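# Stand the coat stand upright inside the yellow tape

## Task

Set the coat stand upright so that each of its four feet rests fully within the area bounded by the yellow tape, touching none of the tape itself. The stand must not topple or be left leaning, or the attempt fails. It has to stay put without help: anything that holds only while the robot supports it does not count. When finished, release it and move the robot away.

## Robot and tools

Robot: a Hello Robot Stretch 3 with one arm. It has a two-wheeled base (0.33 m long, 0.34 m wide), a lift that slides up and down a mast, and a telescoping arm that reaches out to the robot's RIGHT side, ending in a wrist (yaw, pitch, roll) and a two-finger gripper. The base cannot slide sideways, so to move the gripper forward or back you drive the base. Turning in place pivots about the point midway between the drive wheels, 0.05 m behind the front edge. With arm retracted and wrist folded, turning sweeps a 0.28 m radius; an unfolded level gripper reaches beyond that.

Frames: the base frame has its origin on the floor between the drive wheels, x forward, y to the left, z up. hand_pose is reported in this frame, at the point where closed fingertips meet. The odometry frame is the base frame where the scene began; heading is positive to the left, in -3.142 to 3.142.

execute_actions takes "actions", a list run in order. Each action may hold "robot", "steps" (integer 1 to 450 control steps at 30 per second; 1 if omitted) and "until" (only together with steps; cuts the action short once every listed condition holds). An action with only steps just waits. An empty list returns the current state and images. If any action is invalid or a number is out of range, the whole call is rejected and nothing new runs.

"robot" may be a single command, a list of up to 8 commands done in sequence (each starts when the previous one ended done; {"pause_s": s} waits up to 15 s), or {"stop": true}, which brakes everything and clears the queue. A command can contain:
- "base": exactly one key. translate_m is a relative drive in metres from where the base is when that command begins, forward positive, magnitude at most 1. rotate_rad is a relative in-place turn in radians, counter-clockwise (left) positive, magnitude at most 3.2.
- "joints": absolute targets by name; unnamed joints keep their previous target. lift_m 0 to 1.1 (arm height on mast, m); arm_m 0 to 0.52 (extension, m); wrist_yaw_rad -1.345 to 4.42 (0 along the arm, positive toward the front, 3.0 folded over the base); wrist_pitch_rad -1.57 to 0.451 (0 level, negative tips fingers down); wrist_roll_rad -2.911 to 2.911 (0 fingers side by side); gripper_m -0.089 to 0.179 (larger is wider; the actual tip gap is 0.007 m less when almost shut and 0.025 m less when fully open, and zero below 0.007); head_pan_rad -3.953 to 1.73 (0 forward, positive left, -1.57 looks along the arm); head_tilt_rad -1.53 to 0.419 (negative down).
- "contact_limits": {"arm_m": effort percent 1 to 100}, making that arm motion halt at that effort; lower is gentler, too low halts immediately; capped at a maximum shown in results.
Base and joint motions in one command start together and keep running across later actions and thinking time. A new command takes effect immediately and discards the rest of an older queue.

"until" uses {"robot": {...}}, or {"any": {"status": "ended"}} to stop at the first motion end. Inside "robot": {"status": "ended"} waits for all motion and queue to finish (typical: steps 450 with that). Numeric fields (readings, _goal values, translate_m, rotate_rad, x, y, heading, refusals, queue_left) use [op, value] with =, !=, <, <=, >, >=; status fields take a word or ["!=", "moving"]. Avoid waiting for exact equality of a reading.

zoom_image: {"camera": head_camera, nav_camera or wrist_camera, "region": [x0, y0, x1, y1]} in pixels of that camera's last image, top-left origin, at most 504 by 504. head and nav cameras move with head pan/tilt; wrist_camera rides on the gripper.

finished_scene: {"scene": number} ends the current scene irreversibly and reports success. Before calling it, let every motion finish, open the gripper, and pull the robot away from the stand.

Result lines: base_status shows the base motion state with distance moved versus goal in brackets; joint_goals and joint_status per joint; measured_speeds; refusals, queue (idle, running, done, dropped, stopped) and queue_left. Status words: moving, done (within tolerance), off_target (stopped short, may still push), contact_stop (arm or lift hit something and went slack), time_out, stopped, not_commanded, torque_fault (a wrist servo shut off for about 10 s and is limp). Lines starting refused:, dropped: or replaced: explain rejected goals, abandoned queue items, or how a replaced motion ended. robot.on_its_own reports goals the robot changed itself, slack or disabled joints, motors loaded at rest, and base_tilt leaning 3 degrees or more. Also given: lidar_m (12 horizontal distances in 30 degree sectors, first straight ahead then counter-clockwise, plane 0.17 m above floor), wrist_depth_mm and head_depth_mm (7x7 median depths), base_odometry, turned_by_wheels/turned_by_imu, base_tilt in degrees (forward/right positive), motor_effort in percent with peak in brackets (positive pushes toward higher values; readings are biased and noisy). Each successful call returns one image per camera at its end.

Speed: base runs fast (0.30 m/s, 1.9 rad/s) only with lift_m under 0.30, arm_m under 0.03 and wrist_yaw_rad over 2.54; otherwise 0.10 m/s and 0.63 rad/s.

Gripping: command gripper_m smaller than the object width to grasp; to let go, open at least 0.02 beyond where the tips made contact. Readings and done do not confirm a hold.

Cautions: fold or unfold the wrist only with lift_m between 0.32 and 0.95, pitch -0.4 and roll near 0; after folding, lift may go down to 0.25. With yaw below -0.4 keep pitch at -0.5 or lower. Pushing against an immovable thing with the gripper above about 0.45 m can tip the robot, worse with higher contact limits or a repeated push after contact_stop. Do not drive while gripping or pressing something fixed, and beware snags, especially reversing; if tilted, undo in small steps, free the gripper, and lower lift to about 0.2. Avoid dropping or knocking over the stand, slamming, or heavy pushes. Loose objects may occasionally get nudged by outside forces.

Each tool is called after "Request:" as name(argument=value, ...), one argument or row to a line, values as JSON.

## Session

Request:
execute_actions(
  actions=[],
)

Scene clock: 0.00 s.
robot.base_odometry: x=+0.000 y=+0.000 heading=+0.000 (m, m, rad; robot's odometry frame)
robot.turned_by_wheels: +0.000 (rad since the last result)
robot.turned_by_imu: +0.000 (rad since the last result)
robot.base_tilt: forward=+0.1 right=-1.8 (deg)
robot.lidar_m: 1.15 2.66 1.94 1.60 1.89 1.20 1.49 1.20 1.86 1.87 1.92 2.37
robot.head_depth_mm: 1783 2636 3469 3450 3407 3372 2387 / 1776 2624 3407 3456 2702 2728 2363 / 1813 2340 3401 3331 2690 2643 2275 / 1803 2348 3348 3342 2640 2607 2371 / 1817 2331 3286 3249 2604 2592 2358 / 1804 2510 3254 3230 2568 2545 2326 / 1804 2517 3268 3249 2545 2517 2341
robot.base_status: not_commanded
robot.joint_positions: lift_m=+0.508 arm_m=+0.002 wrist_yaw_rad=+3.085 wrist_pitch_rad=-0.592 wrist_roll_rad=-0.018 gripper_m=+0.037 head_pan_rad=-0.012 head_tilt_rad=-0.018
robot.joint_goals: lift_m=+0.508 arm_m=+0.002 wrist_yaw_rad=+3.085 wrist_pitch_rad=-0.592 wrist_roll_rad=-0.018 gripper_m=+0.037 head_pan_rad=-0.012 head_tilt_rad=-0.018
robot.joint_status: lift_m=not_commanded arm_m=not_commanded wrist_yaw_rad=not_commanded wrist_pitch_rad=not_commanded wrist_roll_rad=not_commanded gripper_m=not_commanded head_pan_rad=not_commanded head_tilt_rad=not_commanded
robot.measured_speeds: translate_m=+0.000 rotate_rad=+0.000 lift_m=+0.000 arm_m=+0.000 wrist_yaw_rad=+0.000 wrist_pitch_rad=+0.000 wrist_roll_rad=+0.000 head_pan_rad=+0.000 head_tilt_rad=+0.000
robot: refusals=0 queue=idle queue_left=0
robot.motor_effort: left_wheel=+0 right_wheel=+0 lift_m=+43 arm_m=+0 wrist_yaw_rad=+0 wrist_pitch_rad=+6 wrist_roll_rad=+0 gripper_m=+0 head_pan_rad=+0 head_tilt_rad=+3 (%)
robot.hand_pose: x=-0.0100 y=+0.0521 z=+0.4837 quat_wxyz=(+0.224, +0.675, +0.189, +0.677) (m; robot's base frame)
robot.wrist_depth_mm: - - - - - - - / - - - - - - - / - - - - - - - / 923 922 903 918 927 903 899 / 821 795 799 789 823 785 794 / 703 702 728 693 - 684 688 / 626 633 - - 614 607 607
pictures: head_camera (sideways: a quarter turn clockwise sets it upright), nav_camera (sideways: a quarter turn counterclockwise sets it upright), wrist_camera
Images, in order (width x height): head_camera 896x504, nav_camera 672x504, wrist_camera 644x364.

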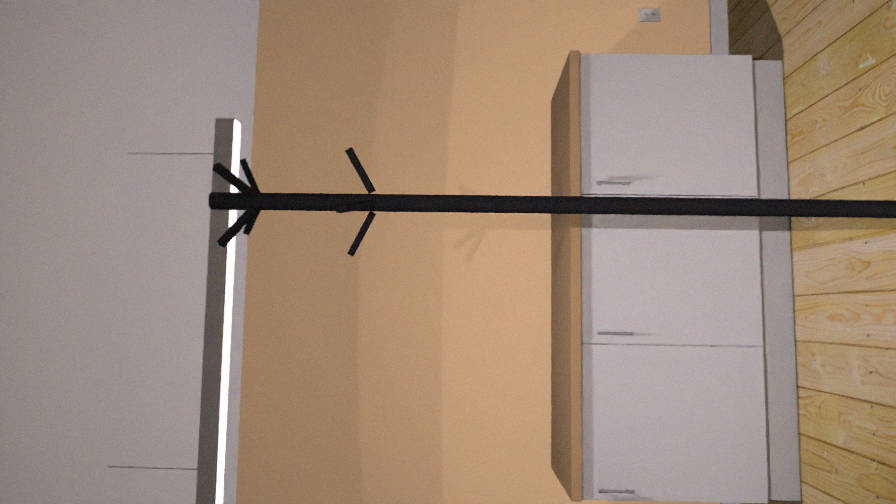

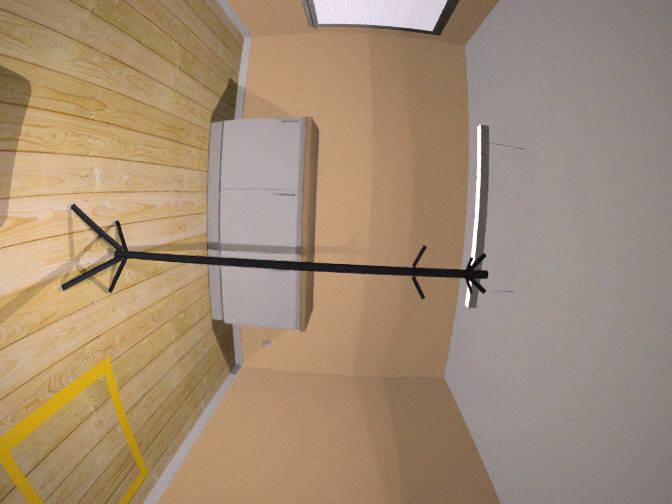

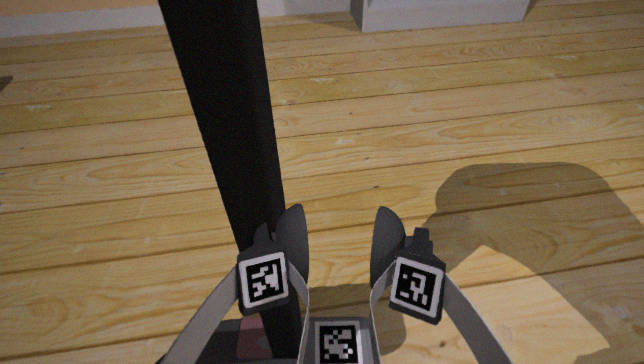

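Request:
execute_actions(
  actions=[
    {"robot":{"joints":{"head_pan_rad":-0.45,"head_tilt_rad":-0.75,"wrist_yaw_rad":0,"wrist_pitch_rad":-0.4,"gripper_m":0.17}},"steps":200,"until":{"robot":{"status":"ended"}}},
  ],
)

Scene clock: 5.60 s.
robot.base_odometry: x=+0.000 y=+0.000 heading=+0.000 (m, m, rad; robot's odometry frame)
robot.turned_by_wheels: +0.000 (rad since the last result)
robot.turned_by_imu: +0.000 (rad since the last result)
robot.base_tilt: forward=+0.1 right=-1.8 (deg)
robot.lidar_m: 1.15 2.66 1.94 1.60 1.88 1.20 1.48 1.20 1.86 1.87 1.91 2.38
robot.head_depth_mm: 2191 2346 2495 2022 1638 1372 1176 / 2469 2685 2663 2020 1626 1370 1179 / 2817 3156 2692 2022 1643 1376 1176 / 3245 3510 2725 2034 1658 1375 1182 / 3089 3459 2702 2065 1660 1380 1191 / 2524 2678 2743 2046 1616 1385 1193 / 2366 2476 2599 2016 1612 1390 1190
robot.base_status: not_commanded
robot.joint_positions: lift_m=+0.508 arm_m=+0.002 wrist_yaw_rad=+0.004 wrist_pitch_rad=-0.422 wrist_roll_rad=-0.018 gripper_m=+0.170 head_pan_rad=-0.443 head_tilt_rad=-0.740
robot.joint_goals: lift_m=+0.508 arm_m=+0.002 wrist_yaw_rad=+0.000 wrist_pitch_rad=-0.400 wrist_roll_rad=-0.018 gripper_m=+0.170 head_pan_rad=-0.450 head_tilt_rad=-0.750
robot.joint_status: lift_m=not_commanded arm_m=not_commanded wrist_yaw_rad=done wrist_pitch_rad=done wrist_roll_rad=not_commanded gripper_m=done head_pan_rad=done head_tilt_rad=done
robot.measured_speeds: translate_m=+0.000 rotate_rad=+0.000 lift_m=+0.000 arm_m=+0.000 wrist_yaw_rad=+0.000 wrist_pitch_rad=+0.000 wrist_roll_rad=+0.000 head_pan_rad=+0.000 head_tilt_rad=+0.000
robot: refusals=0 queue=done queue_left=0
robot.motor_effort: left_wheel=+0(0) right_wheel=+0(0) lift_m=+44(42) arm_m=+0(1) wrist_yaw_rad=-3(3) wrist_pitch_rad=+11(9) wrist_roll_rad=+0(0) gripper_m=+0(83) head_pan_rad=-3(32) head_tilt_rad=-4(40) (%)
robot.hand_pose: x=-0.0207 y=-0.3708 z=+0.5197 quat_wxyz=(+0.698, +0.151, -0.684, -0.146) (m; robot's base frame)
robot.wrist_depth_mm: - - - - - - - / - - - - - - - / - - - - - - - / - - - - - - - / 952 988 975 962 949 976 927 / 828 791 826 820 799 802 824 / 687 692 704 701 702 700 652
pictures: head_camera (sideways: a quarter turn clockwise sets it upright), nav_camera (sideways: a quarter turn counterclockwise sets it upright), wrist_camera
camera_calibration (this result's frames):
head_camera: T_world_to_cam=[[-0.597339, 0.254364, -0.760582, 1.01206], [0.373943, 0.927306, 0.0164378, -0.024087], [0.709473, -0.274596, -0.649034, 0.797761], [0, 0, 0, 1]] pos_world=[0.0475596, -0.0160338, 1.28792]
nav_camera: T_world_to_cam=[[0.652259, -0.282724, 0.703296, -0.880868], [-0.430118, -0.902043, 0.0362847, 0.0054527], [0.624145, -0.326167, -0.709971, 0.877031], [0, 0, 0, 1]] pos_world=[0.0295055, 0.0419345, 1.24198]
wrist_camera: T_world_to_cam=[[-0.997556, -0.067936, 0.0163406, -0.0464025], [-0.0530766, 0.584643, -0.809553, 0.665978], [0.0454444, -0.808441, -0.58682, 0.167788], [0, 0, 0, 1]] pos_world=[-0.0185662, -0.256865, 0.638363]
Images, in order (width x height): head_camera 896x504, nav_camera 672x504, wrist_camera 644x364.

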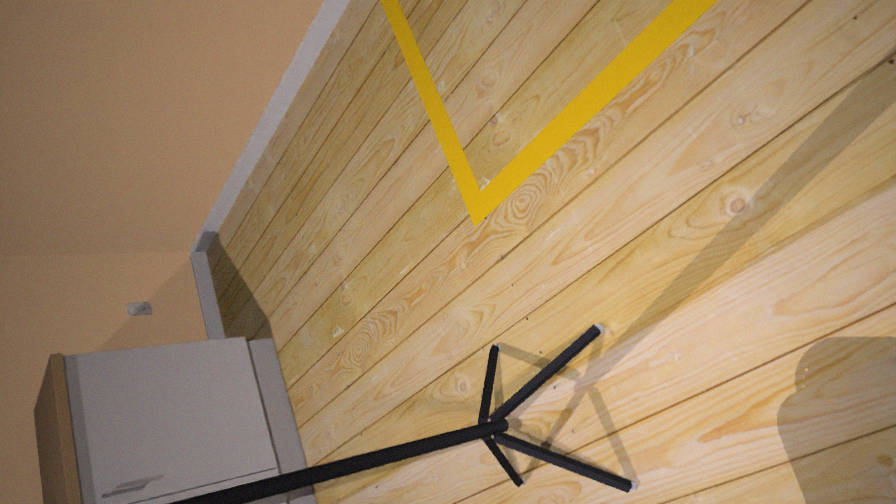

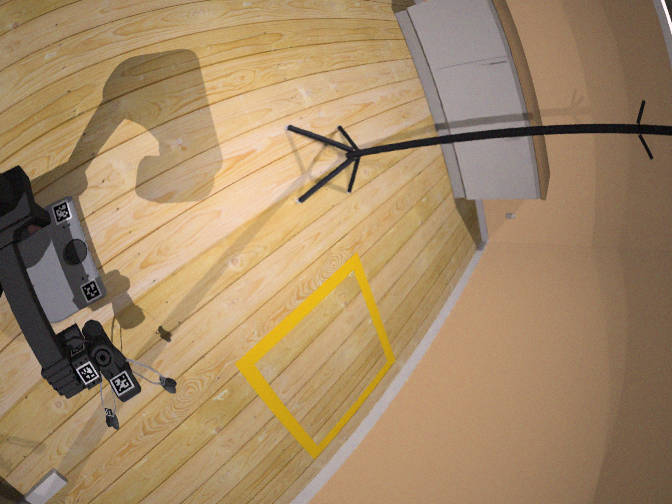

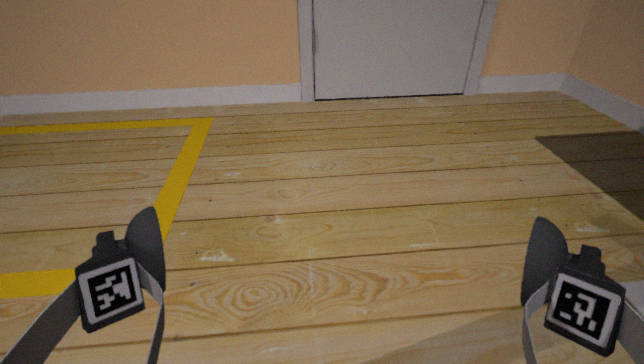

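Request:
execute_actions(
  actions=[
    {"robot":[{"base":{"rotate_rad":0.215},"joints":{"wrist_pitch_rad":0,"lift_m":0.3,"head_pan_rad":-1.57,"head_tilt_rad":-1.0}},{"base":{"translate_m":0.7}},{"base":{"rotate_rad":1.085}}],"steps":450,"until":{"robot":{"status":"ended"}}},
  ],
)

Scene clock: 36.70 s.
robot.base_odometry: x=+0.684 y=+0.149 heading=+1.300 (m, m, rad; robot's odometry frame)
robot.turned_by_wheels: +1.300 (rad since the last result)
robot.turned_by_imu: +1.286 (rad since the last result)
robot.base_tilt: forward=+0.1 right=-1.8 (deg)
robot.lidar_m: 1.56 1.52 1.96 1.82 1.85 1.87 1.98 1.95 2.10 0.49 1.95 2.34
robot.head_depth_mm: 2670 2221 1835 1580 1371 1214 1101 / 2585 2236 1849 1591 1386 1216 - / 526 2121 1733 1521 1346 1258 - / 1907 2201 1865 1593 1390 1235 1126 / 1842 2142 1894 1600 1407 1240 1114 / 1781 2117 1876 1619 1401 1251 1114 / 1715 1967 1908 1627 1408 1247 1116
robot.base_status: done (rotate_rad +1.0848 of +1.0850)
robot.joint_positions: lift_m=+0.301 arm_m=+0.002 wrist_yaw_rad=+0.003 wrist_pitch_rad=-0.024 wrist_roll_rad=-0.018 gripper_m=+0.170 head_pan_rad=-1.563 head_tilt_rad=-0.988
robot.joint_goals: lift_m=+0.300 arm_m=+0.002 wrist_yaw_rad=+0.000 wrist_pitch_rad=+0.000 wrist_roll_rad=-0.018 gripper_m=+0.170 head_pan_rad=-1.570 head_tilt_rad=-1.000
robot.joint_status: lift_m=done arm_m=not_commanded wrist_yaw_rad=done wrist_pitch_rad=done wrist_roll_rad=not_commanded gripper_m=done head_pan_rad=done head_tilt_rad=done
robot.measured_speeds: translate_m=+0.000 rotate_rad=+0.000 lift_m=+0.000 arm_m=+0.000 wrist_yaw_rad=+0.000 wrist_pitch_rad=+0.000 wrist_roll_rad=+0.000 head_pan_rad=+0.000 head_tilt_rad=+0.000
robot: refusals=0 queue=done queue_left=0
robot.motor_effort: left_wheel=-4(8) right_wheel=+5(11) lift_m=+22(46) arm_m=+0(0) wrist_yaw_rad=-1(3) wrist_pitch_rad=+12(13) wrist_roll_rad=+0(0) gripper_m=+0(0) head_pan_rad=-3(36) head_tilt_rad=-6(26) (%)
robot.hand_pose: x=-0.0208 y=-0.4024 z=+0.4090 quat_wxyz=(+0.714, +0.010, -0.700, -0.008) (m; robot's base frame)
robot.wrist_depth_mm: - - - - - - - / - - - - - - - / - - - - - - - / - - - - - - - / - - - - - - - / - 879 981 917 951 964 - / 718 742 738 373 704 766 685
pictures: head_camera (sideways: a quarter turn clockwise sets it upright), nav_camera (sideways: a quarter turn counterclockwise sets it upright), wrist_camera
camera_calibration (this result's frames):
head_camera: T_world_to_cam=[[-0.0323659, 0.814982, -0.578582, 0.771453], [0.997656, 0.0612666, 0.0304903, -0.0461788], [0.0602968, -0.576239, -0.815054, 1.01762], [0, 0, 0, 1]] pos_world=[0.0096799, -0.0394959, 1.27718]
nav_camera: T_world_to_cam=[[0.0306245, -0.860864, 0.507913, -0.622514], [-0.999257, -0.014481, 0.0357061, 0.00968943], [-0.0233829, -0.50863, -0.860668, 1.07692], [0, 0, 0, 1]] pos_world=[0.053928, 0.0119929, 1.24271]
wrist_camera: T_world_to_cam=[[-0.997631, -0.055919, 0.0400606, -0.0516756], [-0.0517147, 0.225687, -0.972826, 0.517282], [0.0453583, -0.972594, -0.228044, -0.135561], [0, 0, 0, 1]] pos_world=[-0.0186534, -0.251479, 0.474382]
Images, in order (width x height): head_camera 896x504, nav_camera 672x504, wrist_camera 644x364.

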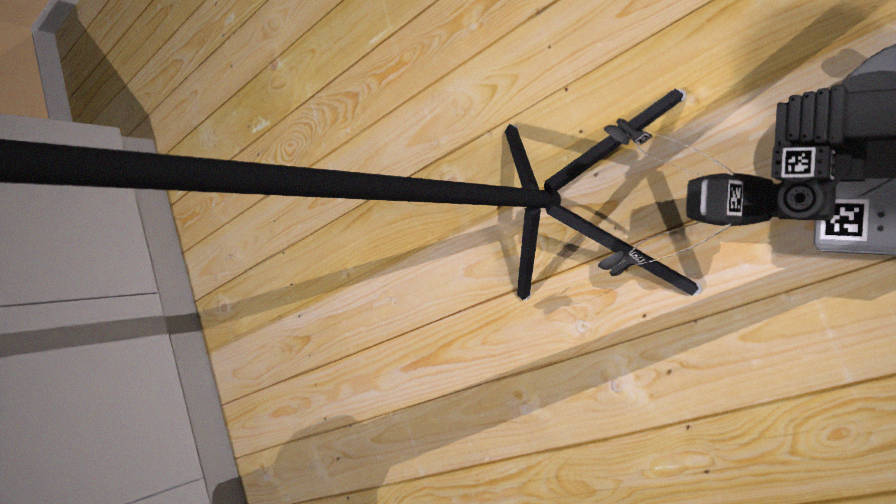

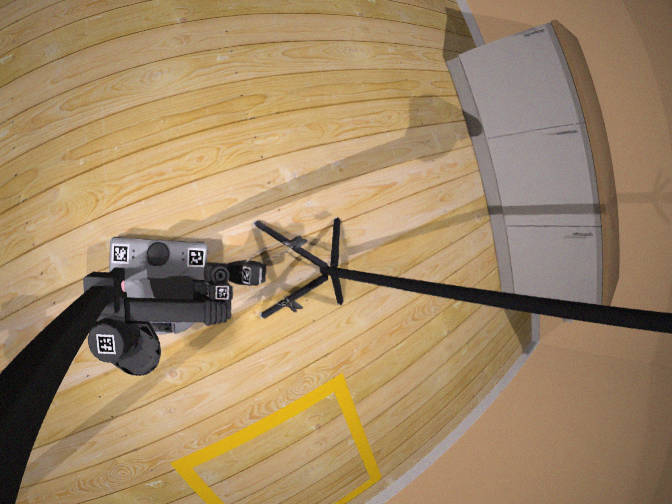

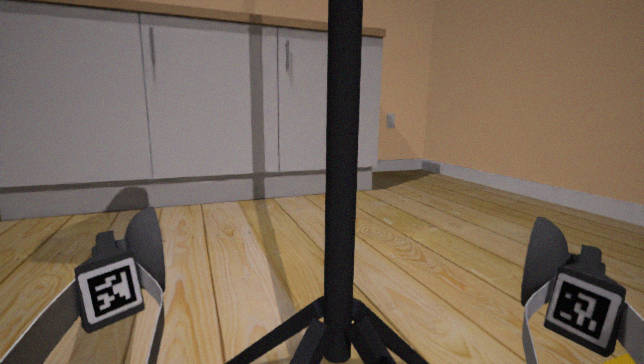

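Request:
execute_actions(
  actions=[
    {"robot":[{"joints":{"lift_m":0.225,"arm_m":0.175}},{"joints":{"gripper_m":-0.02}},{"base":{"translate_m":-0.2}}],"steps":450,"until":{"robot":{"status":"ended"}}},
  ],
)

Scene clock: 49.57 s.
robot.base_odometry: x=+0.631 y=-0.044 heading=+1.300 (m, m, rad; robot's odometry frame)
robot.turned_by_wheels: +0.000 (rad since the last result)
robot.turned_by_imu: +0.000 (rad since the last result)
robot.base_tilt: forward=+0.2 right=-1.7 (deg)
robot.lidar_m: 1.76 1.69 2.15 1.82 1.72 2.25 1.79 1.77 1.90 0.50 2.03 2.16
robot.head_depth_mm: 2593 2220 1839 1576 1373 1223 1096 / 2716 2221 1856 1585 1376 1224 1139 / 2579 2161 1855 1592 1361 1197 1145 / 1893 2124 1795 1569 1351 1244 1123 / 1936 2198 1875 1606 1402 1238 1112 / 1833 2177 1899 1610 1413 1243 1117 / 1782 2110 1899 1610 1406 1251 1121
robot.base_status: done (translate_m -0.2000 of -0.2000)
robot.joint_positions: lift_m=+0.226 arm_m=+0.175 wrist_yaw_rad=+0.147 wrist_pitch_rad=-0.022 wrist_roll_rad=-0.018 gripper_m=-0.019 head_pan_rad=-1.563 head_tilt_rad=-0.989
robot.joint_goals: lift_m=+0.225 arm_m=+0.175 wrist_yaw_rad=+0.146 wrist_pitch_rad=+0.000 wrist_roll_rad=-0.018 gripper_m=-0.020 head_pan_rad=-1.570 head_tilt_rad=-1.000
robot.joint_status: lift_m=done arm_m=done wrist_yaw_rad=done wrist_pitch_rad=done wrist_roll_rad=not_commanded gripper_m=done head_pan_rad=done head_tilt_rad=done
robot.measured_speeds: translate_m=+0.000 rotate_rad=+0.000 lift_m=+0.000 arm_m=+0.000 wrist_yaw_rad=+0.000 wrist_pitch_rad=+0.000 wrist_roll_rad=+0.000 head_pan_rad=+0.000 head_tilt_rad=+0.000
robot: refusals=0 queue=done queue_left=0
robot.on_its_own: wrist_yaw_rad is held at +0.146, not at your +0.000, by its stall guard, which is not easing now
robot.motor_effort: left_wheel=-2(19) right_wheel=+1(50) lift_m=+22(24) arm_m=+2(7) wrist_yaw_rad=-1(69) wrist_pitch_rad=+11(12) wrist_roll_rad=+0(0) gripper_m=-13(89) head_pan_rad=-3(3) head_tilt_rad=-5(6) (%)
robot.hand_pose: x=+0.0161 y=-0.5727 z=+0.3345 quat_wxyz=(+0.712, +0.060, -0.698, +0.044) (m; robot's base frame)
robot.wrist_depth_mm: - - - 157 - - - / - - - 162 - - - / - - - 168 - - - / - - - 174 - - - / - - - - - - - / 802 810 815 185 872 815 834 / 624 615 620 217 610 627 637
pictures: head_camera (sideways: a quarter turn clockwise sets it upright), nav_camera (sideways: a quarter turn counterclockwise sets it upright), wrist_camera
camera_calibration (this result's frames):
head_camera: T_world_to_cam=[[-0.0322053, 0.815594, -0.577727, 0.770338], [0.997668, 0.0610324, 0.0305464, -0.046252], [0.0601736, -0.575396, -0.815658, 1.01841], [0, 0, 0, 1]] pos_world=[0.0096717, -0.0394707, 1.27713]
nav_camera: T_world_to_cam=[[0.030454, -0.861402, 0.50701, -0.621337], [-0.99926, -0.014316, 0.0356989, 0.00969881], [-0.0234928, -0.507722, -0.8612, 1.07761], [0, 0, 0, 1]] pos_world=[0.0539299, 0.0120453, 1.24272]
wrist_camera: T_world_to_cam=[[-0.979158, -0.199113, 0.0400542, -0.103746], [-0.0833505, 0.214103, -0.973249, 0.479098], [0.18521, -0.956302, -0.226236, -0.313372], [0, 0, 0, 1]] pos_world=[-0.00361041, -0.422912, 0.399541]
Images, in order (width x height): head_camera 896x504, nav_camera 672x504, wrist_camera 644x364.

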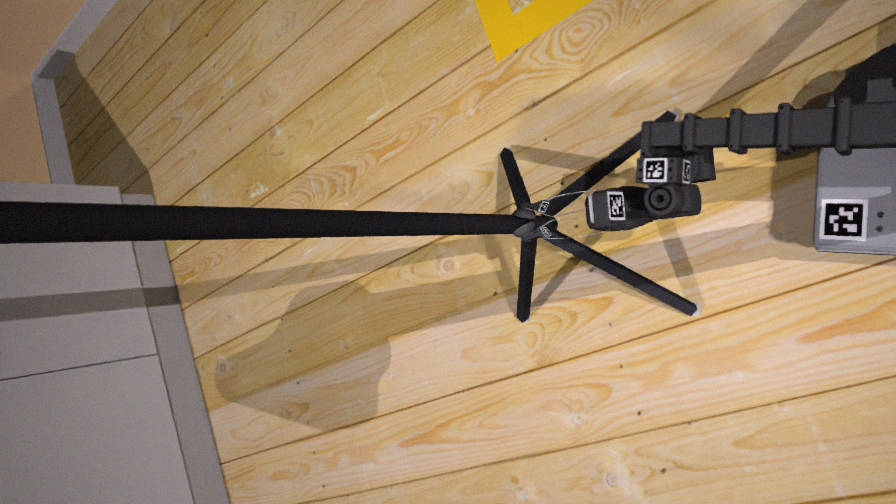

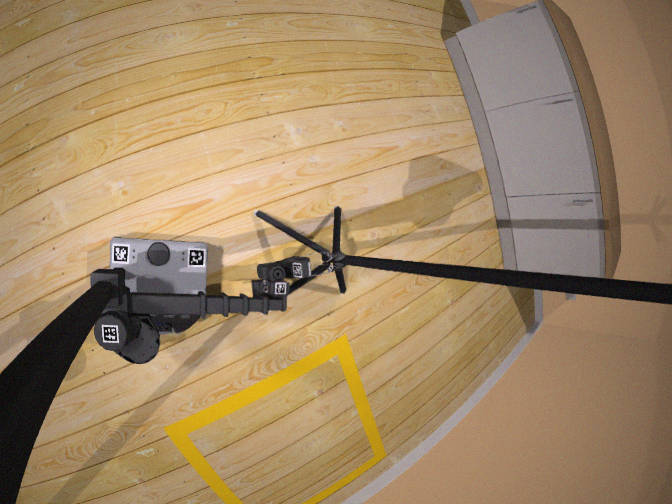

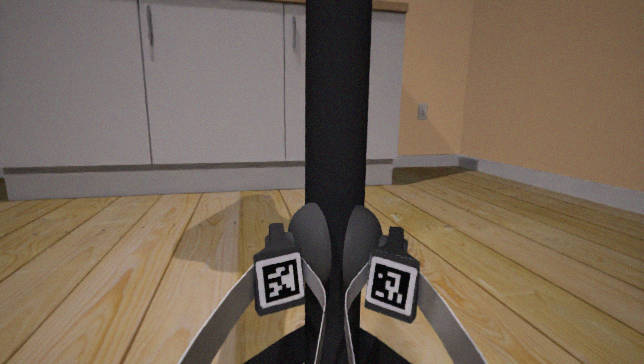

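Works, but loads yaw. Move into a trailing pull.

Request:
execute_actions(
  actions=[
    {"robot":[{"joints":{"wrist_yaw_rad":0.7,"arm_m":0.24,"gripper_m":-0.04},"base":{"translate_m":-0.12}},{"joints":{"wrist_yaw_rad":1.2,"arm_m":0.34},"base":{"translate_m":-0.45}}],"steps":450,"until":{"robot":{"status":"ended"}}},
  ],
)

Scene clock: 62.03 s.
robot.base_odometry: x=+0.478 y=-0.593 heading=+1.300 (m, m, rad; robot's odometry frame)
robot.turned_by_wheels: +0.000 (rad since the last result)
robot.turned_by_imu: -0.001 (rad since the last result)
robot.base_tilt: forward=+0.3 right=-2.0 (deg)
robot.lidar_m: 2.33 2.20 1.90 1.90 1.88 1.58 1.26 1.25 1.34 1.99 0.90 0.77
robot.head_depth_mm: 1834 2007 1840 1576 1369 1228 1101 / 2173 2176 1853 1584 1387 1223 1131 / 2585 2251 1872 1593 1359 1235 1140 / 2724 2254 1862 1600 1352 1234 1128 / 2673 2272 1881 1604 1395 1246 1111 / 2074 2283 1887 1606 1404 1248 1114 / 2000 2236 1903 1618 1409 1246 1117
robot.base_status: done (translate_m -0.4500 of -0.4500)
robot.joint_positions: lift_m=+0.226 arm_m=+0.340 wrist_yaw_rad=+1.197 wrist_pitch_rad=-0.022 wrist_roll_rad=-0.018 gripper_m=-0.039 head_pan_rad=-1.563 head_tilt_rad=-0.989
robot.joint_goals: lift_m=+0.225 arm_m=+0.340 wrist_yaw_rad=+1.200 wrist_pitch_rad=+0.000 wrist_roll_rad=-0.018 gripper_m=-0.040 head_pan_rad=-1.570 head_tilt_rad=-1.000
robot.joint_status: lift_m=done arm_m=done wrist_yaw_rad=done wrist_pitch_rad=done wrist_roll_rad=not_commanded gripper_m=done head_pan_rad=done head_tilt_rad=done
robot.measured_speeds: translate_m=+0.000 rotate_rad=+0.000 lift_m=+0.000 arm_m=+0.000 wrist_yaw_rad=+0.000 wrist_pitch_rad=+0.000 wrist_roll_rad=+0.000 head_pan_rad=+0.000 head_tilt_rad=+0.000
robot: refusals=0 queue=done queue_left=0
robot.motor_effort: left_wheel=-4(30) right_wheel=+3(45) lift_m=+23(23) arm_m=+4(14) wrist_yaw_rad=+2(66) wrist_pitch_rad=+11(11) wrist_roll_rad=+0(0) gripper_m=-15(88) head_pan_rad=-3(3) head_tilt_rad=-6(6) (%)
robot.hand_pose: x=+0.2166 y=-0.5781 z=+0.3345 quat_wxyz=(+0.594, +0.401, -0.574, +0.395) (m; robot's base frame)
robot.wrist_depth_mm: - - - - - - - / - - - - - - - / - - - - - - - / - - - - - - - / - - 993 - - - - / 796 755 779 - 883 825 837 / 619 625 577 624 600 628 635
pictures: head_camera (sideways: a quarter turn clockwise sets it upright), nav_camera (sideways: a quarter turn counterclockwise sets it upright), wrist_camera
camera_calibration (this result's frames):
head_camera: T_world_to_cam=[[-0.0322051, 0.815594, -0.577727, 0.770338], [0.997668, 0.0610322, 0.0305464, -0.046252], [0.0601735, -0.575396, -0.815658, 1.01841], [0, 0, 0, 1]] pos_world=[0.00967169, -0.0394707, 1.27713]
nav_camera: T_world_to_cam=[[0.0304538, -0.861402, 0.50701, -0.621337], [-0.99926, -0.0143157, 0.0356989, 0.00969881], [-0.0234929, -0.507722, -0.8612, 1.07761], [0, 0, 0, 1]] pos_world=[0.0539299, 0.0120453, 1.24272]
wrist_camera: T_world_to_cam=[[-0.314843, -0.948298, 0.0400594, -0.485463], [-0.226999, 0.0342503, -0.973293, 0.424166], [0.921599, -0.315528, -0.226046, -0.144764], [0, 0, 0, 1]] pos_world=[0.076855, -0.520568, 0.399561]
Images, in order (width x height): head_camera 896x504, nav_camera 672x504, wrist_camera 644x364.

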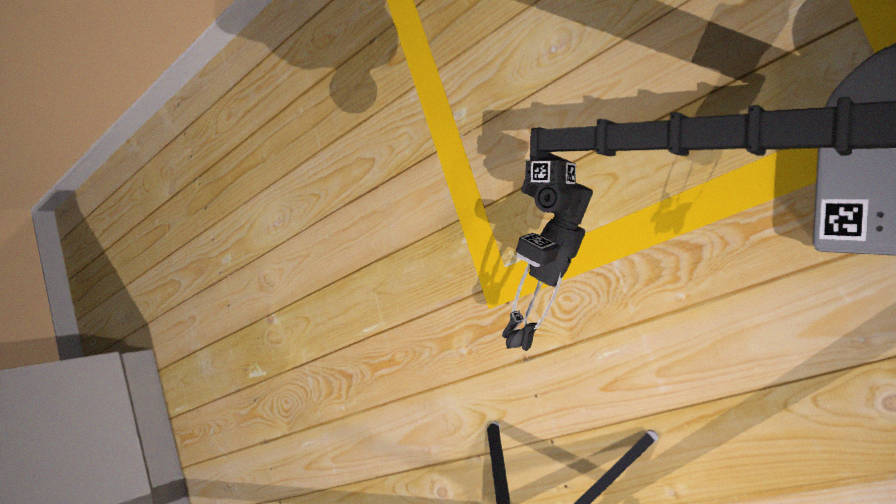

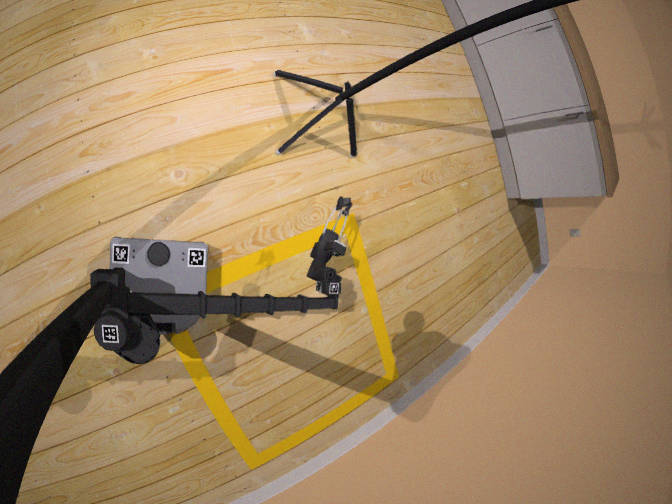

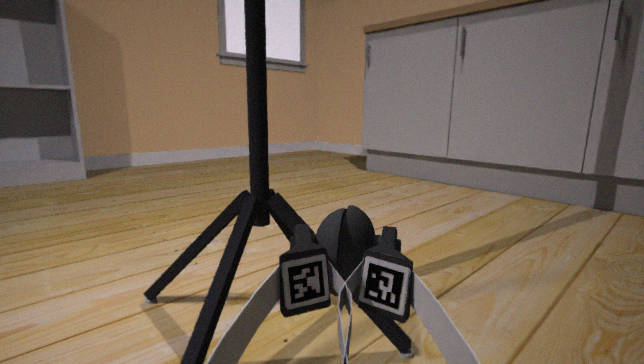

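Request:
execute_actions(
  actions=[
    {"robot":[{"joints":{"wrist_yaw_rad":1.57,"arm_m":0.465,"gripper_m":0.17,"head_pan_rad":-1.3},"base":{"translate_m":0.42}},{"joints":{"gripper_m":-0.04}},{"base":{"translate_m":-0.2}}],"steps":450,"until":{"robot":{"status":"ended"}}},
  ],
)

Scene clock: 80.33 s.
robot.base_odometry: x=+0.537 y=-0.381 heading=+1.301 (m, m, rad; robot's odometry frame)
robot.turned_by_wheels: +0.001 (rad since the last result)
robot.turned_by_imu: +0.002 (rad since the last result)
robot.base_tilt: forward=+0.1 right=-1.8 (deg)
robot.lidar_m: 2.11 2.00 2.49 1.84 1.97 1.84 1.46 1.45 1.56 0.55 0.55 2.33
robot.head_depth_mm: 2621 2231 1840 1579 1375 1219 1098 / 2509 2228 1832 1610 1370 1239 1135 / 2028 2241 1861 1610 1368 1230 1139 / 1960 2122 1824 1539 1369 1239 1125 / 1957 2204 1885 1610 1394 1241 1112 / 1987 2241 1887 1615 1399 1240 1116 / 1944 2258 1889 1620 1417 1253 1115
robot.base_status: done (translate_m -0.2000 of -0.2000)
robot.joint_positions: lift_m=+0.226 arm_m=+0.465 wrist_yaw_rad=+1.573 wrist_pitch_rad=-0.022 wrist_roll_rad=-0.018 gripper_m=-0.030 head_pan_rad=-1.307 head_tilt_rad=-0.989
robot.joint_goals: lift_m=+0.225 arm_m=+0.465 wrist_yaw_rad=+1.570 wrist_pitch_rad=+0.000 wrist_roll_rad=-0.018 gripper_m=-0.031 head_pan_rad=-1.300 head_tilt_rad=-1.000
robot.joint_status: lift_m=done arm_m=done wrist_yaw_rad=done wrist_pitch_rad=done wrist_roll_rad=not_commanded gripper_m=done head_pan_rad=done head_tilt_rad=done
robot.measured_speeds: translate_m=+0.000 rotate_rad=+0.000 lift_m=+0.000 arm_m=+0.000 wrist_yaw_rad=+0.000 wrist_pitch_rad=+0.000 wrist_roll_rad=+0.000 head_pan_rad=+0.000 head_tilt_rad=+0.000
robot: refusals=0 queue=done queue_left=0
robot.on_its_own: gripper_m is held at -0.031, not at your -0.040, by its stall guard, which is not easing now; right_wheel is at rest, and its effort (-33) is outside its rest range (-18 to +18)
robot.motor_effort: left_wheel=+15(19) right_wheel=-33(55) lift_m=+23(25) arm_m=+4(4) wrist_yaw_rad=-3(9) wrist_pitch_rad=+11(11) wrist_roll_rad=+0(0) gripper_m=-20(99) head_pan_rad=+3(23) head_tilt_rad=-5(5) (%)
robot.hand_pose: x=+0.2343 y=-0.6091 z=+0.3345 quat_wxyz=(+0.510, +0.502, -0.489, +0.500) (m; robot's base frame)
robot.wrist_depth_mm: - - - 136 - - - / - - - 140 - - - / - - - 145 - - - / - - - 149 - - - / - - - 152 - - - / 815 810 872 158 - 806 831 / 618 618 624 165 630 633 631
pictures: head_camera (sideways: a quarter turn clockwise sets it upright), nav_camera (sideways: a quarter turn counterclockwise sets it upright), wrist_camera
camera_calibration (this result's frames):
head_camera: T_world_to_cam=[[-0.238005, 0.780759, -0.577727, 0.771593], [0.949569, 0.312067, 0.0305464, -0.0459586], [0.204139, -0.541322, -0.815658, 1.01753], [0, 0, 0, 1]] pos_world=[0.0195656, -0.0372743, 1.27713]
nav_camera: T_world_to_cam=[[0.247928, -0.825513, 0.50701, -0.622663], [-0.962957, -0.267282, 0.0356989, 0.00947736], [0.106045, -0.49708, -0.8612, 1.07682], [0, 0, 0, 1]] pos_world=[0.0493111, 0.0237821, 1.24272]
wrist_camera: T_world_to_cam=[[0.0559046, -0.997632, 0.0400605, -0.626151], [-0.22369, -0.0516181, -0.973293, 0.376166], [0.973056, 0.0454504, -0.226046, 0.03697], [0, 0, 0, 1]] pos_world=[0.0831755, -0.606932, 0.399561]
Images, in order (width x height): head_camera 896x504, nav_camera 672x504, wrist_camera 644x364.

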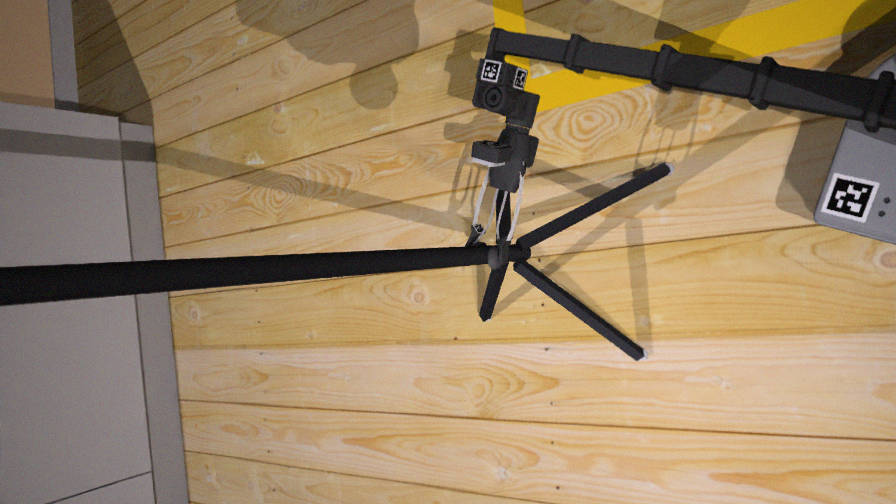

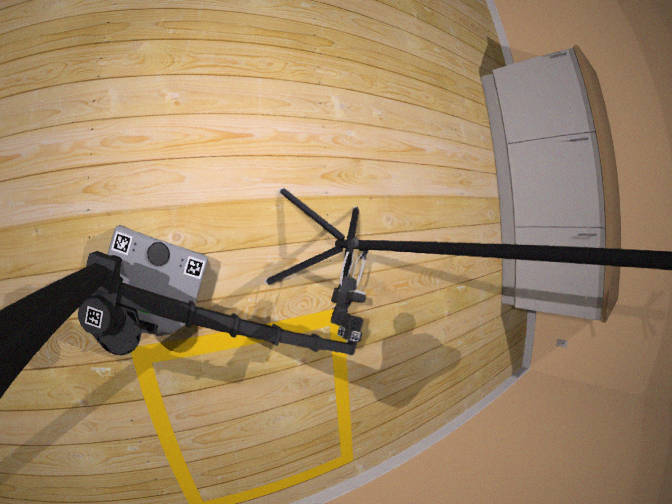

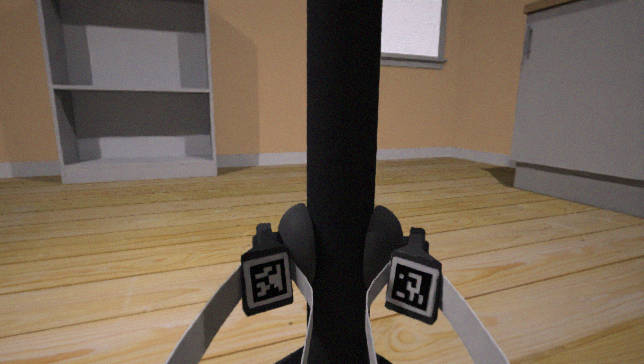

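Request:
execute_actions(
  actions=[
    {"robot":{"base":{"translate_m":-0.78},"joints":{"arm_m":0.43}},"steps":450,"until":{"robot":{"status":"ended"}}},
  ],
)

Scene clock: 92.07 s.
robot.base_odometry: x=+0.328 y=-1.132 heading=+1.300 (m, m, rad; robot's odometry frame)
robot.turned_by_wheels: -0.001 (rad since the last result)
robot.turned_by_imu: -0.002 (rad since the last result)
robot.base_tilt: forward=+0.1 right=-1.8 (deg)
robot.lidar_m: 2.89 2.73 2.13 1.30 1.66 0.93 0.75 0.73 0.79 1.18 2.51 1.06
robot.head_depth_mm: 1712 1817 1773 1585 1381 1221 1098 / 2306 2162 1855 1581 1358 1229 - / 2756 2233 1867 1594 1364 1230 1140 / 2750 2245 1871 1600 1394 1242 1125 / 2667 2273 1873 1609 1393 1243 1112 / 2278 2282 1883 1614 1403 1243 1115 / 2251 2282 1885 1610 1411 1245 1114
robot.base_status: done (translate_m -0.7800 of -0.7800)
robot.joint_positions: lift_m=+0.226 arm_m=+0.430 wrist_yaw_rad=+1.567 wrist_pitch_rad=-0.021 wrist_roll_rad=-0.018 gripper_m=-0.031 head_pan_rad=-1.307 head_tilt_rad=-0.989
robot.joint_goals: lift_m=+0.225 arm_m=+0.430 wrist_yaw_rad=+1.570 wrist_pitch_rad=+0.000 wrist_roll_rad=-0.018 gripper_m=-0.031 head_pan_rad=-1.300 head_tilt_rad=-1.000
robot.joint_status: lift_m=done arm_m=done wrist_yaw_rad=done wrist_pitch_rad=done wrist_roll_rad=not_commanded gripper_m=done head_pan_rad=done head_tilt_rad=done
robot.measured_speeds: translate_m=+0.000 rotate_rad=+0.000 lift_m=+0.000 arm_m=+0.000 wrist_yaw_rad=+0.000 wrist_pitch_rad=+0.000 wrist_roll_rad=+0.000 head_pan_rad=+0.000 head_tilt_rad=+0.000
robot: refusals=0 queue=done queue_left=0
robot.on_its_own: gripper_m is held at -0.031, not at your -0.040, by its stall guard, which is not easing now
robot.motor_effort: left_wheel=-4(17) right_wheel=+4(47) lift_m=+24(23) arm_m=-4(9) wrist_yaw_rad=+2(31) wrist_pitch_rad=+10(11) wrist_roll_rad=+0(0) gripper_m=-11(20) head_pan_rad=+3(3) head_tilt_rad=-6(5) (%)
robot.hand_pose: x=+0.2343 y=-0.5763 z=+0.3349 quat_wxyz=(+0.511, +0.500, -0.491, +0.498) (m; robot's base frame)
robot.wrist_depth_mm: - - - - - - - / - - - - - - - / - - - - - - - / - - - - - - - / - - - - - - - / 810 822 825 - 850 837 820 / 610 614 623 624 626 630 633
pictures: head_camera (sideways: a quarter turn clockwise sets it upright), nav_camera (sideways: a quarter turn counterclockwise sets it upright), wrist_camera
camera_calibration (this result's frames):
head_camera: T_world_to_cam=[[-0.238051, 0.780745, -0.577727, 0.771593], [0.94955, 0.312123, 0.0305464, -0.0459585], [0.204171, -0.541309, -0.815658, 1.01753], [0, 0, 0, 1]] pos_world=[0.0195678, -0.0372735, 1.27713]
nav_camera: T_world_to_cam=[[0.247977, -0.825499, 0.50701, -0.622664], [-0.962941, -0.267339, 0.0356989, 0.00947726], [0.106074, -0.497073, -0.8612, 1.07682], [0, 0, 0, 1]] pos_world=[0.0493097, 0.0237847, 1.24272]
wrist_camera: T_world_to_cam=[[0.0492589, -0.997979, 0.0401412, -0.592182], [-0.222508, -0.050145, -0.97364, 0.378942], [0.973686, 0.0390287, -0.224528, 0.031172], [0, 0, 0, 1]] pos_world=[0.0831362, -0.5732, 0.399724]
Images, in order (width x height): head_camera 896x504, nav_camera 672x504, wrist_camera 644x364.

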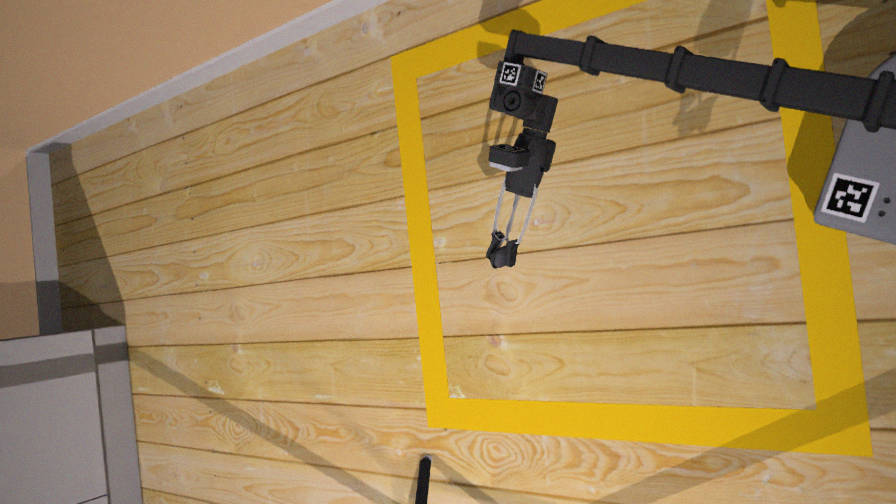

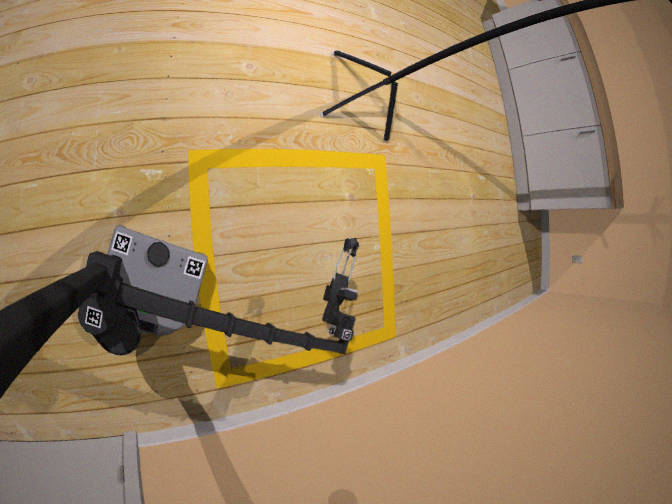

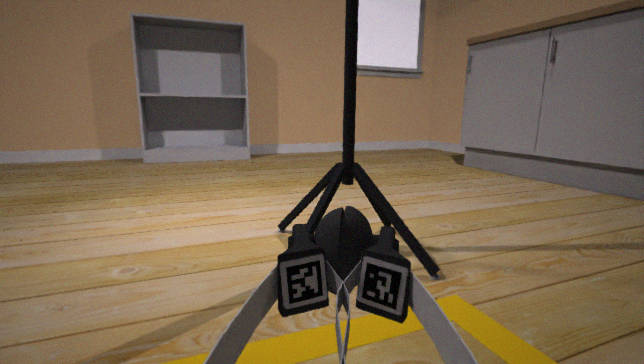

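Request:
execute_actions(
  actions=[
    {"robot":[{"base":{"translate_m":1.0},"joints":{"arm_m":0.05,"wrist_yaw_rad":0,"gripper_m":0.17,"head_pan_rad":-1.57}},{"joints":{"arm_m":0.29}}],"steps":450,"until":{"robot":{"status":"ended"}}},
  ],
)

Scene clock: 110.90 s.
robot.base_odometry: x=+0.596 y=-0.169 heading=+1.300 (m, m, rad; robot's odometry frame)
robot.turned_by_wheels: +0.000 (rad since the last result)
robot.turned_by_imu: +0.004 (rad since the last result)
robot.base_tilt: forward=+0.1 right=-1.9 (deg)
robot.lidar_m: 1.89 1.80 2.28 1.82 1.64 2.11 1.67 1.65 1.78 0.51 2.08 2.23
robot.head_depth_mm: 2457 2189 1841 1579 1383 1220 1098 / 2663 2241 1843 1596 1398 1221 1131 / 2627 2160 1821 1594 1442 1235 1141 / 2027 2196 1830 1564 1343 1234 1125 / 1985 2205 1874 1608 1393 1241 1108 / 1909 2169 1890 1610 1413 1253 1115 / 1815 2109 1885 1624 1411 1250 1122
robot.base_status: done (translate_m +1.0000 of +1.0000)
robot.joint_positions: lift_m=+0.226 arm_m=+0.289 wrist_yaw_rad=+0.022 wrist_pitch_rad=-0.021 wrist_roll_rad=-0.018 gripper_m=+0.170 head_pan_rad=-1.563 head_tilt_rad=-0.989
robot.joint_goals: lift_m=+0.225 arm_m=+0.290 wrist_yaw_rad=+0.000 wrist_pitch_rad=+0.000 wrist_roll_rad=-0.018 gripper_m=+0.170 head_pan_rad=-1.570 head_tilt_rad=-1.000
robot.joint_status: lift_m=done arm_m=done wrist_yaw_rad=done wrist_pitch_rad=done wrist_roll_rad=not_commanded gripper_m=done head_pan_rad=done head_tilt_rad=done
robot.measured_speeds: translate_m=+0.000 rotate_rad=+0.000 lift_m=+0.000 arm_m=+0.000 wrist_yaw_rad=+0.000 wrist_pitch_rad=+0.000 wrist_roll_rad=+0.000 head_pan_rad=+0.000 head_tilt_rad=+0.000
robot: refusals=0 queue=done queue_left=0
robot.on_its_own: wrist_yaw_rad is at rest, and its effort (-17) is outside its rest range (-12 to +12)
robot.motor_effort: left_wheel=+3(6) right_wheel=-11(11) lift_m=+25(23) arm_m=+8(7) wrist_yaw_rad=-17(18) wrist_pitch_rad=+10(10) wrist_roll_rad=+0(0) gripper_m=-3(83) head_pan_rad=-3(21) head_tilt_rad=-6(6) (%)
robot.hand_pose: x=-0.0158 y=-0.6901 z=+0.3349 quat_wxyz=(+0.714, +0.015, -0.700, +0.000) (m; robot's base frame)
robot.wrist_depth_mm: - 59 63 - - - - / - 61 65 - - - - / - 63 67 - - - - / - 65 68 - - - - / - 67 70 - - - - / 861 69 72 812 832 823 889 / 583 74 75 630 623 637 588
pictures: head_camera (sideways: a quarter turn clockwise sets it upright), nav_camera (sideways: a quarter turn counterclockwise sets it upright), wrist_camera
camera_calibration (this result's frames):
head_camera: T_world_to_cam=[[-0.032378, 0.815588, -0.577727, 0.770339], [0.997655, 0.0612437, 0.0305465, -0.0462519], [0.0602955, -0.575383, -0.815658, 1.01841], [0, 0, 0, 1]] pos_world=[0.00968006, -0.03947, 1.27713]
nav_camera: T_world_to_cam=[[0.0306365, -0.861395, 0.50701, -0.621338], [-0.999257, -0.0145276, 0.0356989, 0.00969879], [-0.0233852, -0.507727, -0.8612, 1.07761], [0, 0, 0, 1]] pos_world=[0.0539274, 0.0120554, 1.24272]
wrist_camera: T_world_to_cam=[[-0.996363, -0.0751596, 0.0401384, -0.0731143], [-0.0559038, 0.221131, -0.973641, 0.507418], [0.0643026, -0.972344, -0.224529, -0.433148], [0, 0, 0, 1]] pos_world=[-0.0166292, -0.53887, 0.399724]
Images, in order (width x height): head_camera 896x504, nav_camera 672x504, wrist_camera 644x364.

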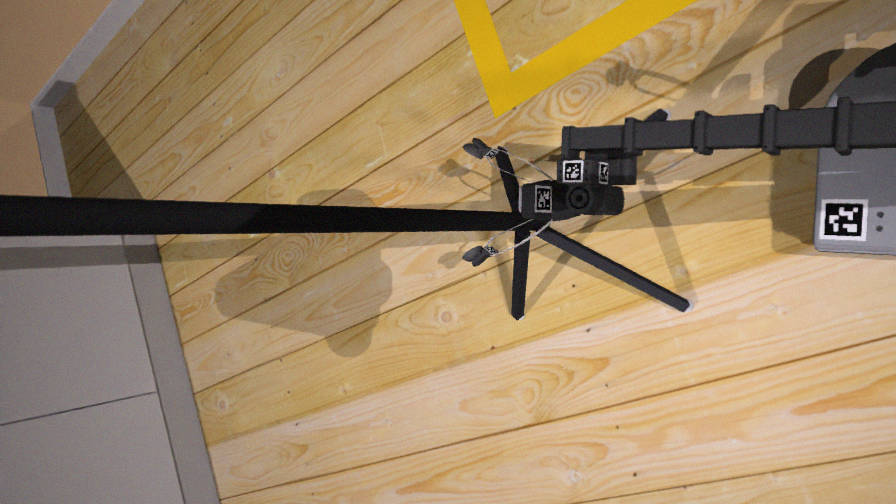

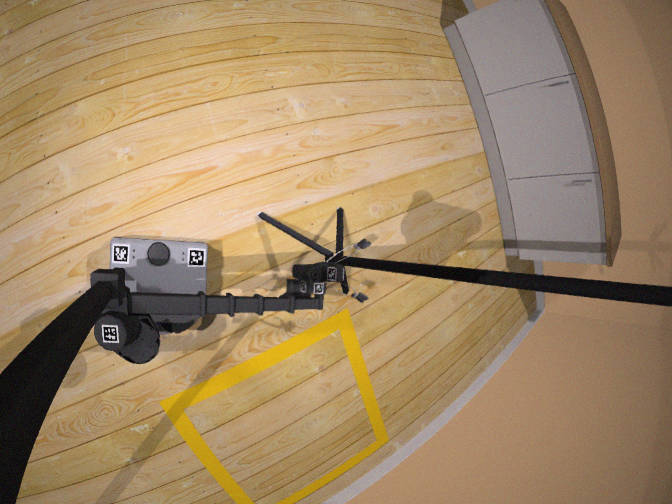

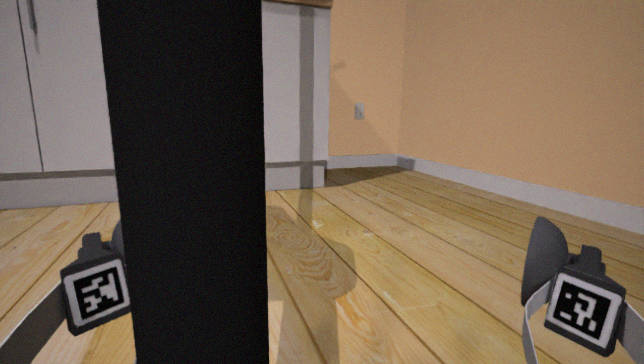

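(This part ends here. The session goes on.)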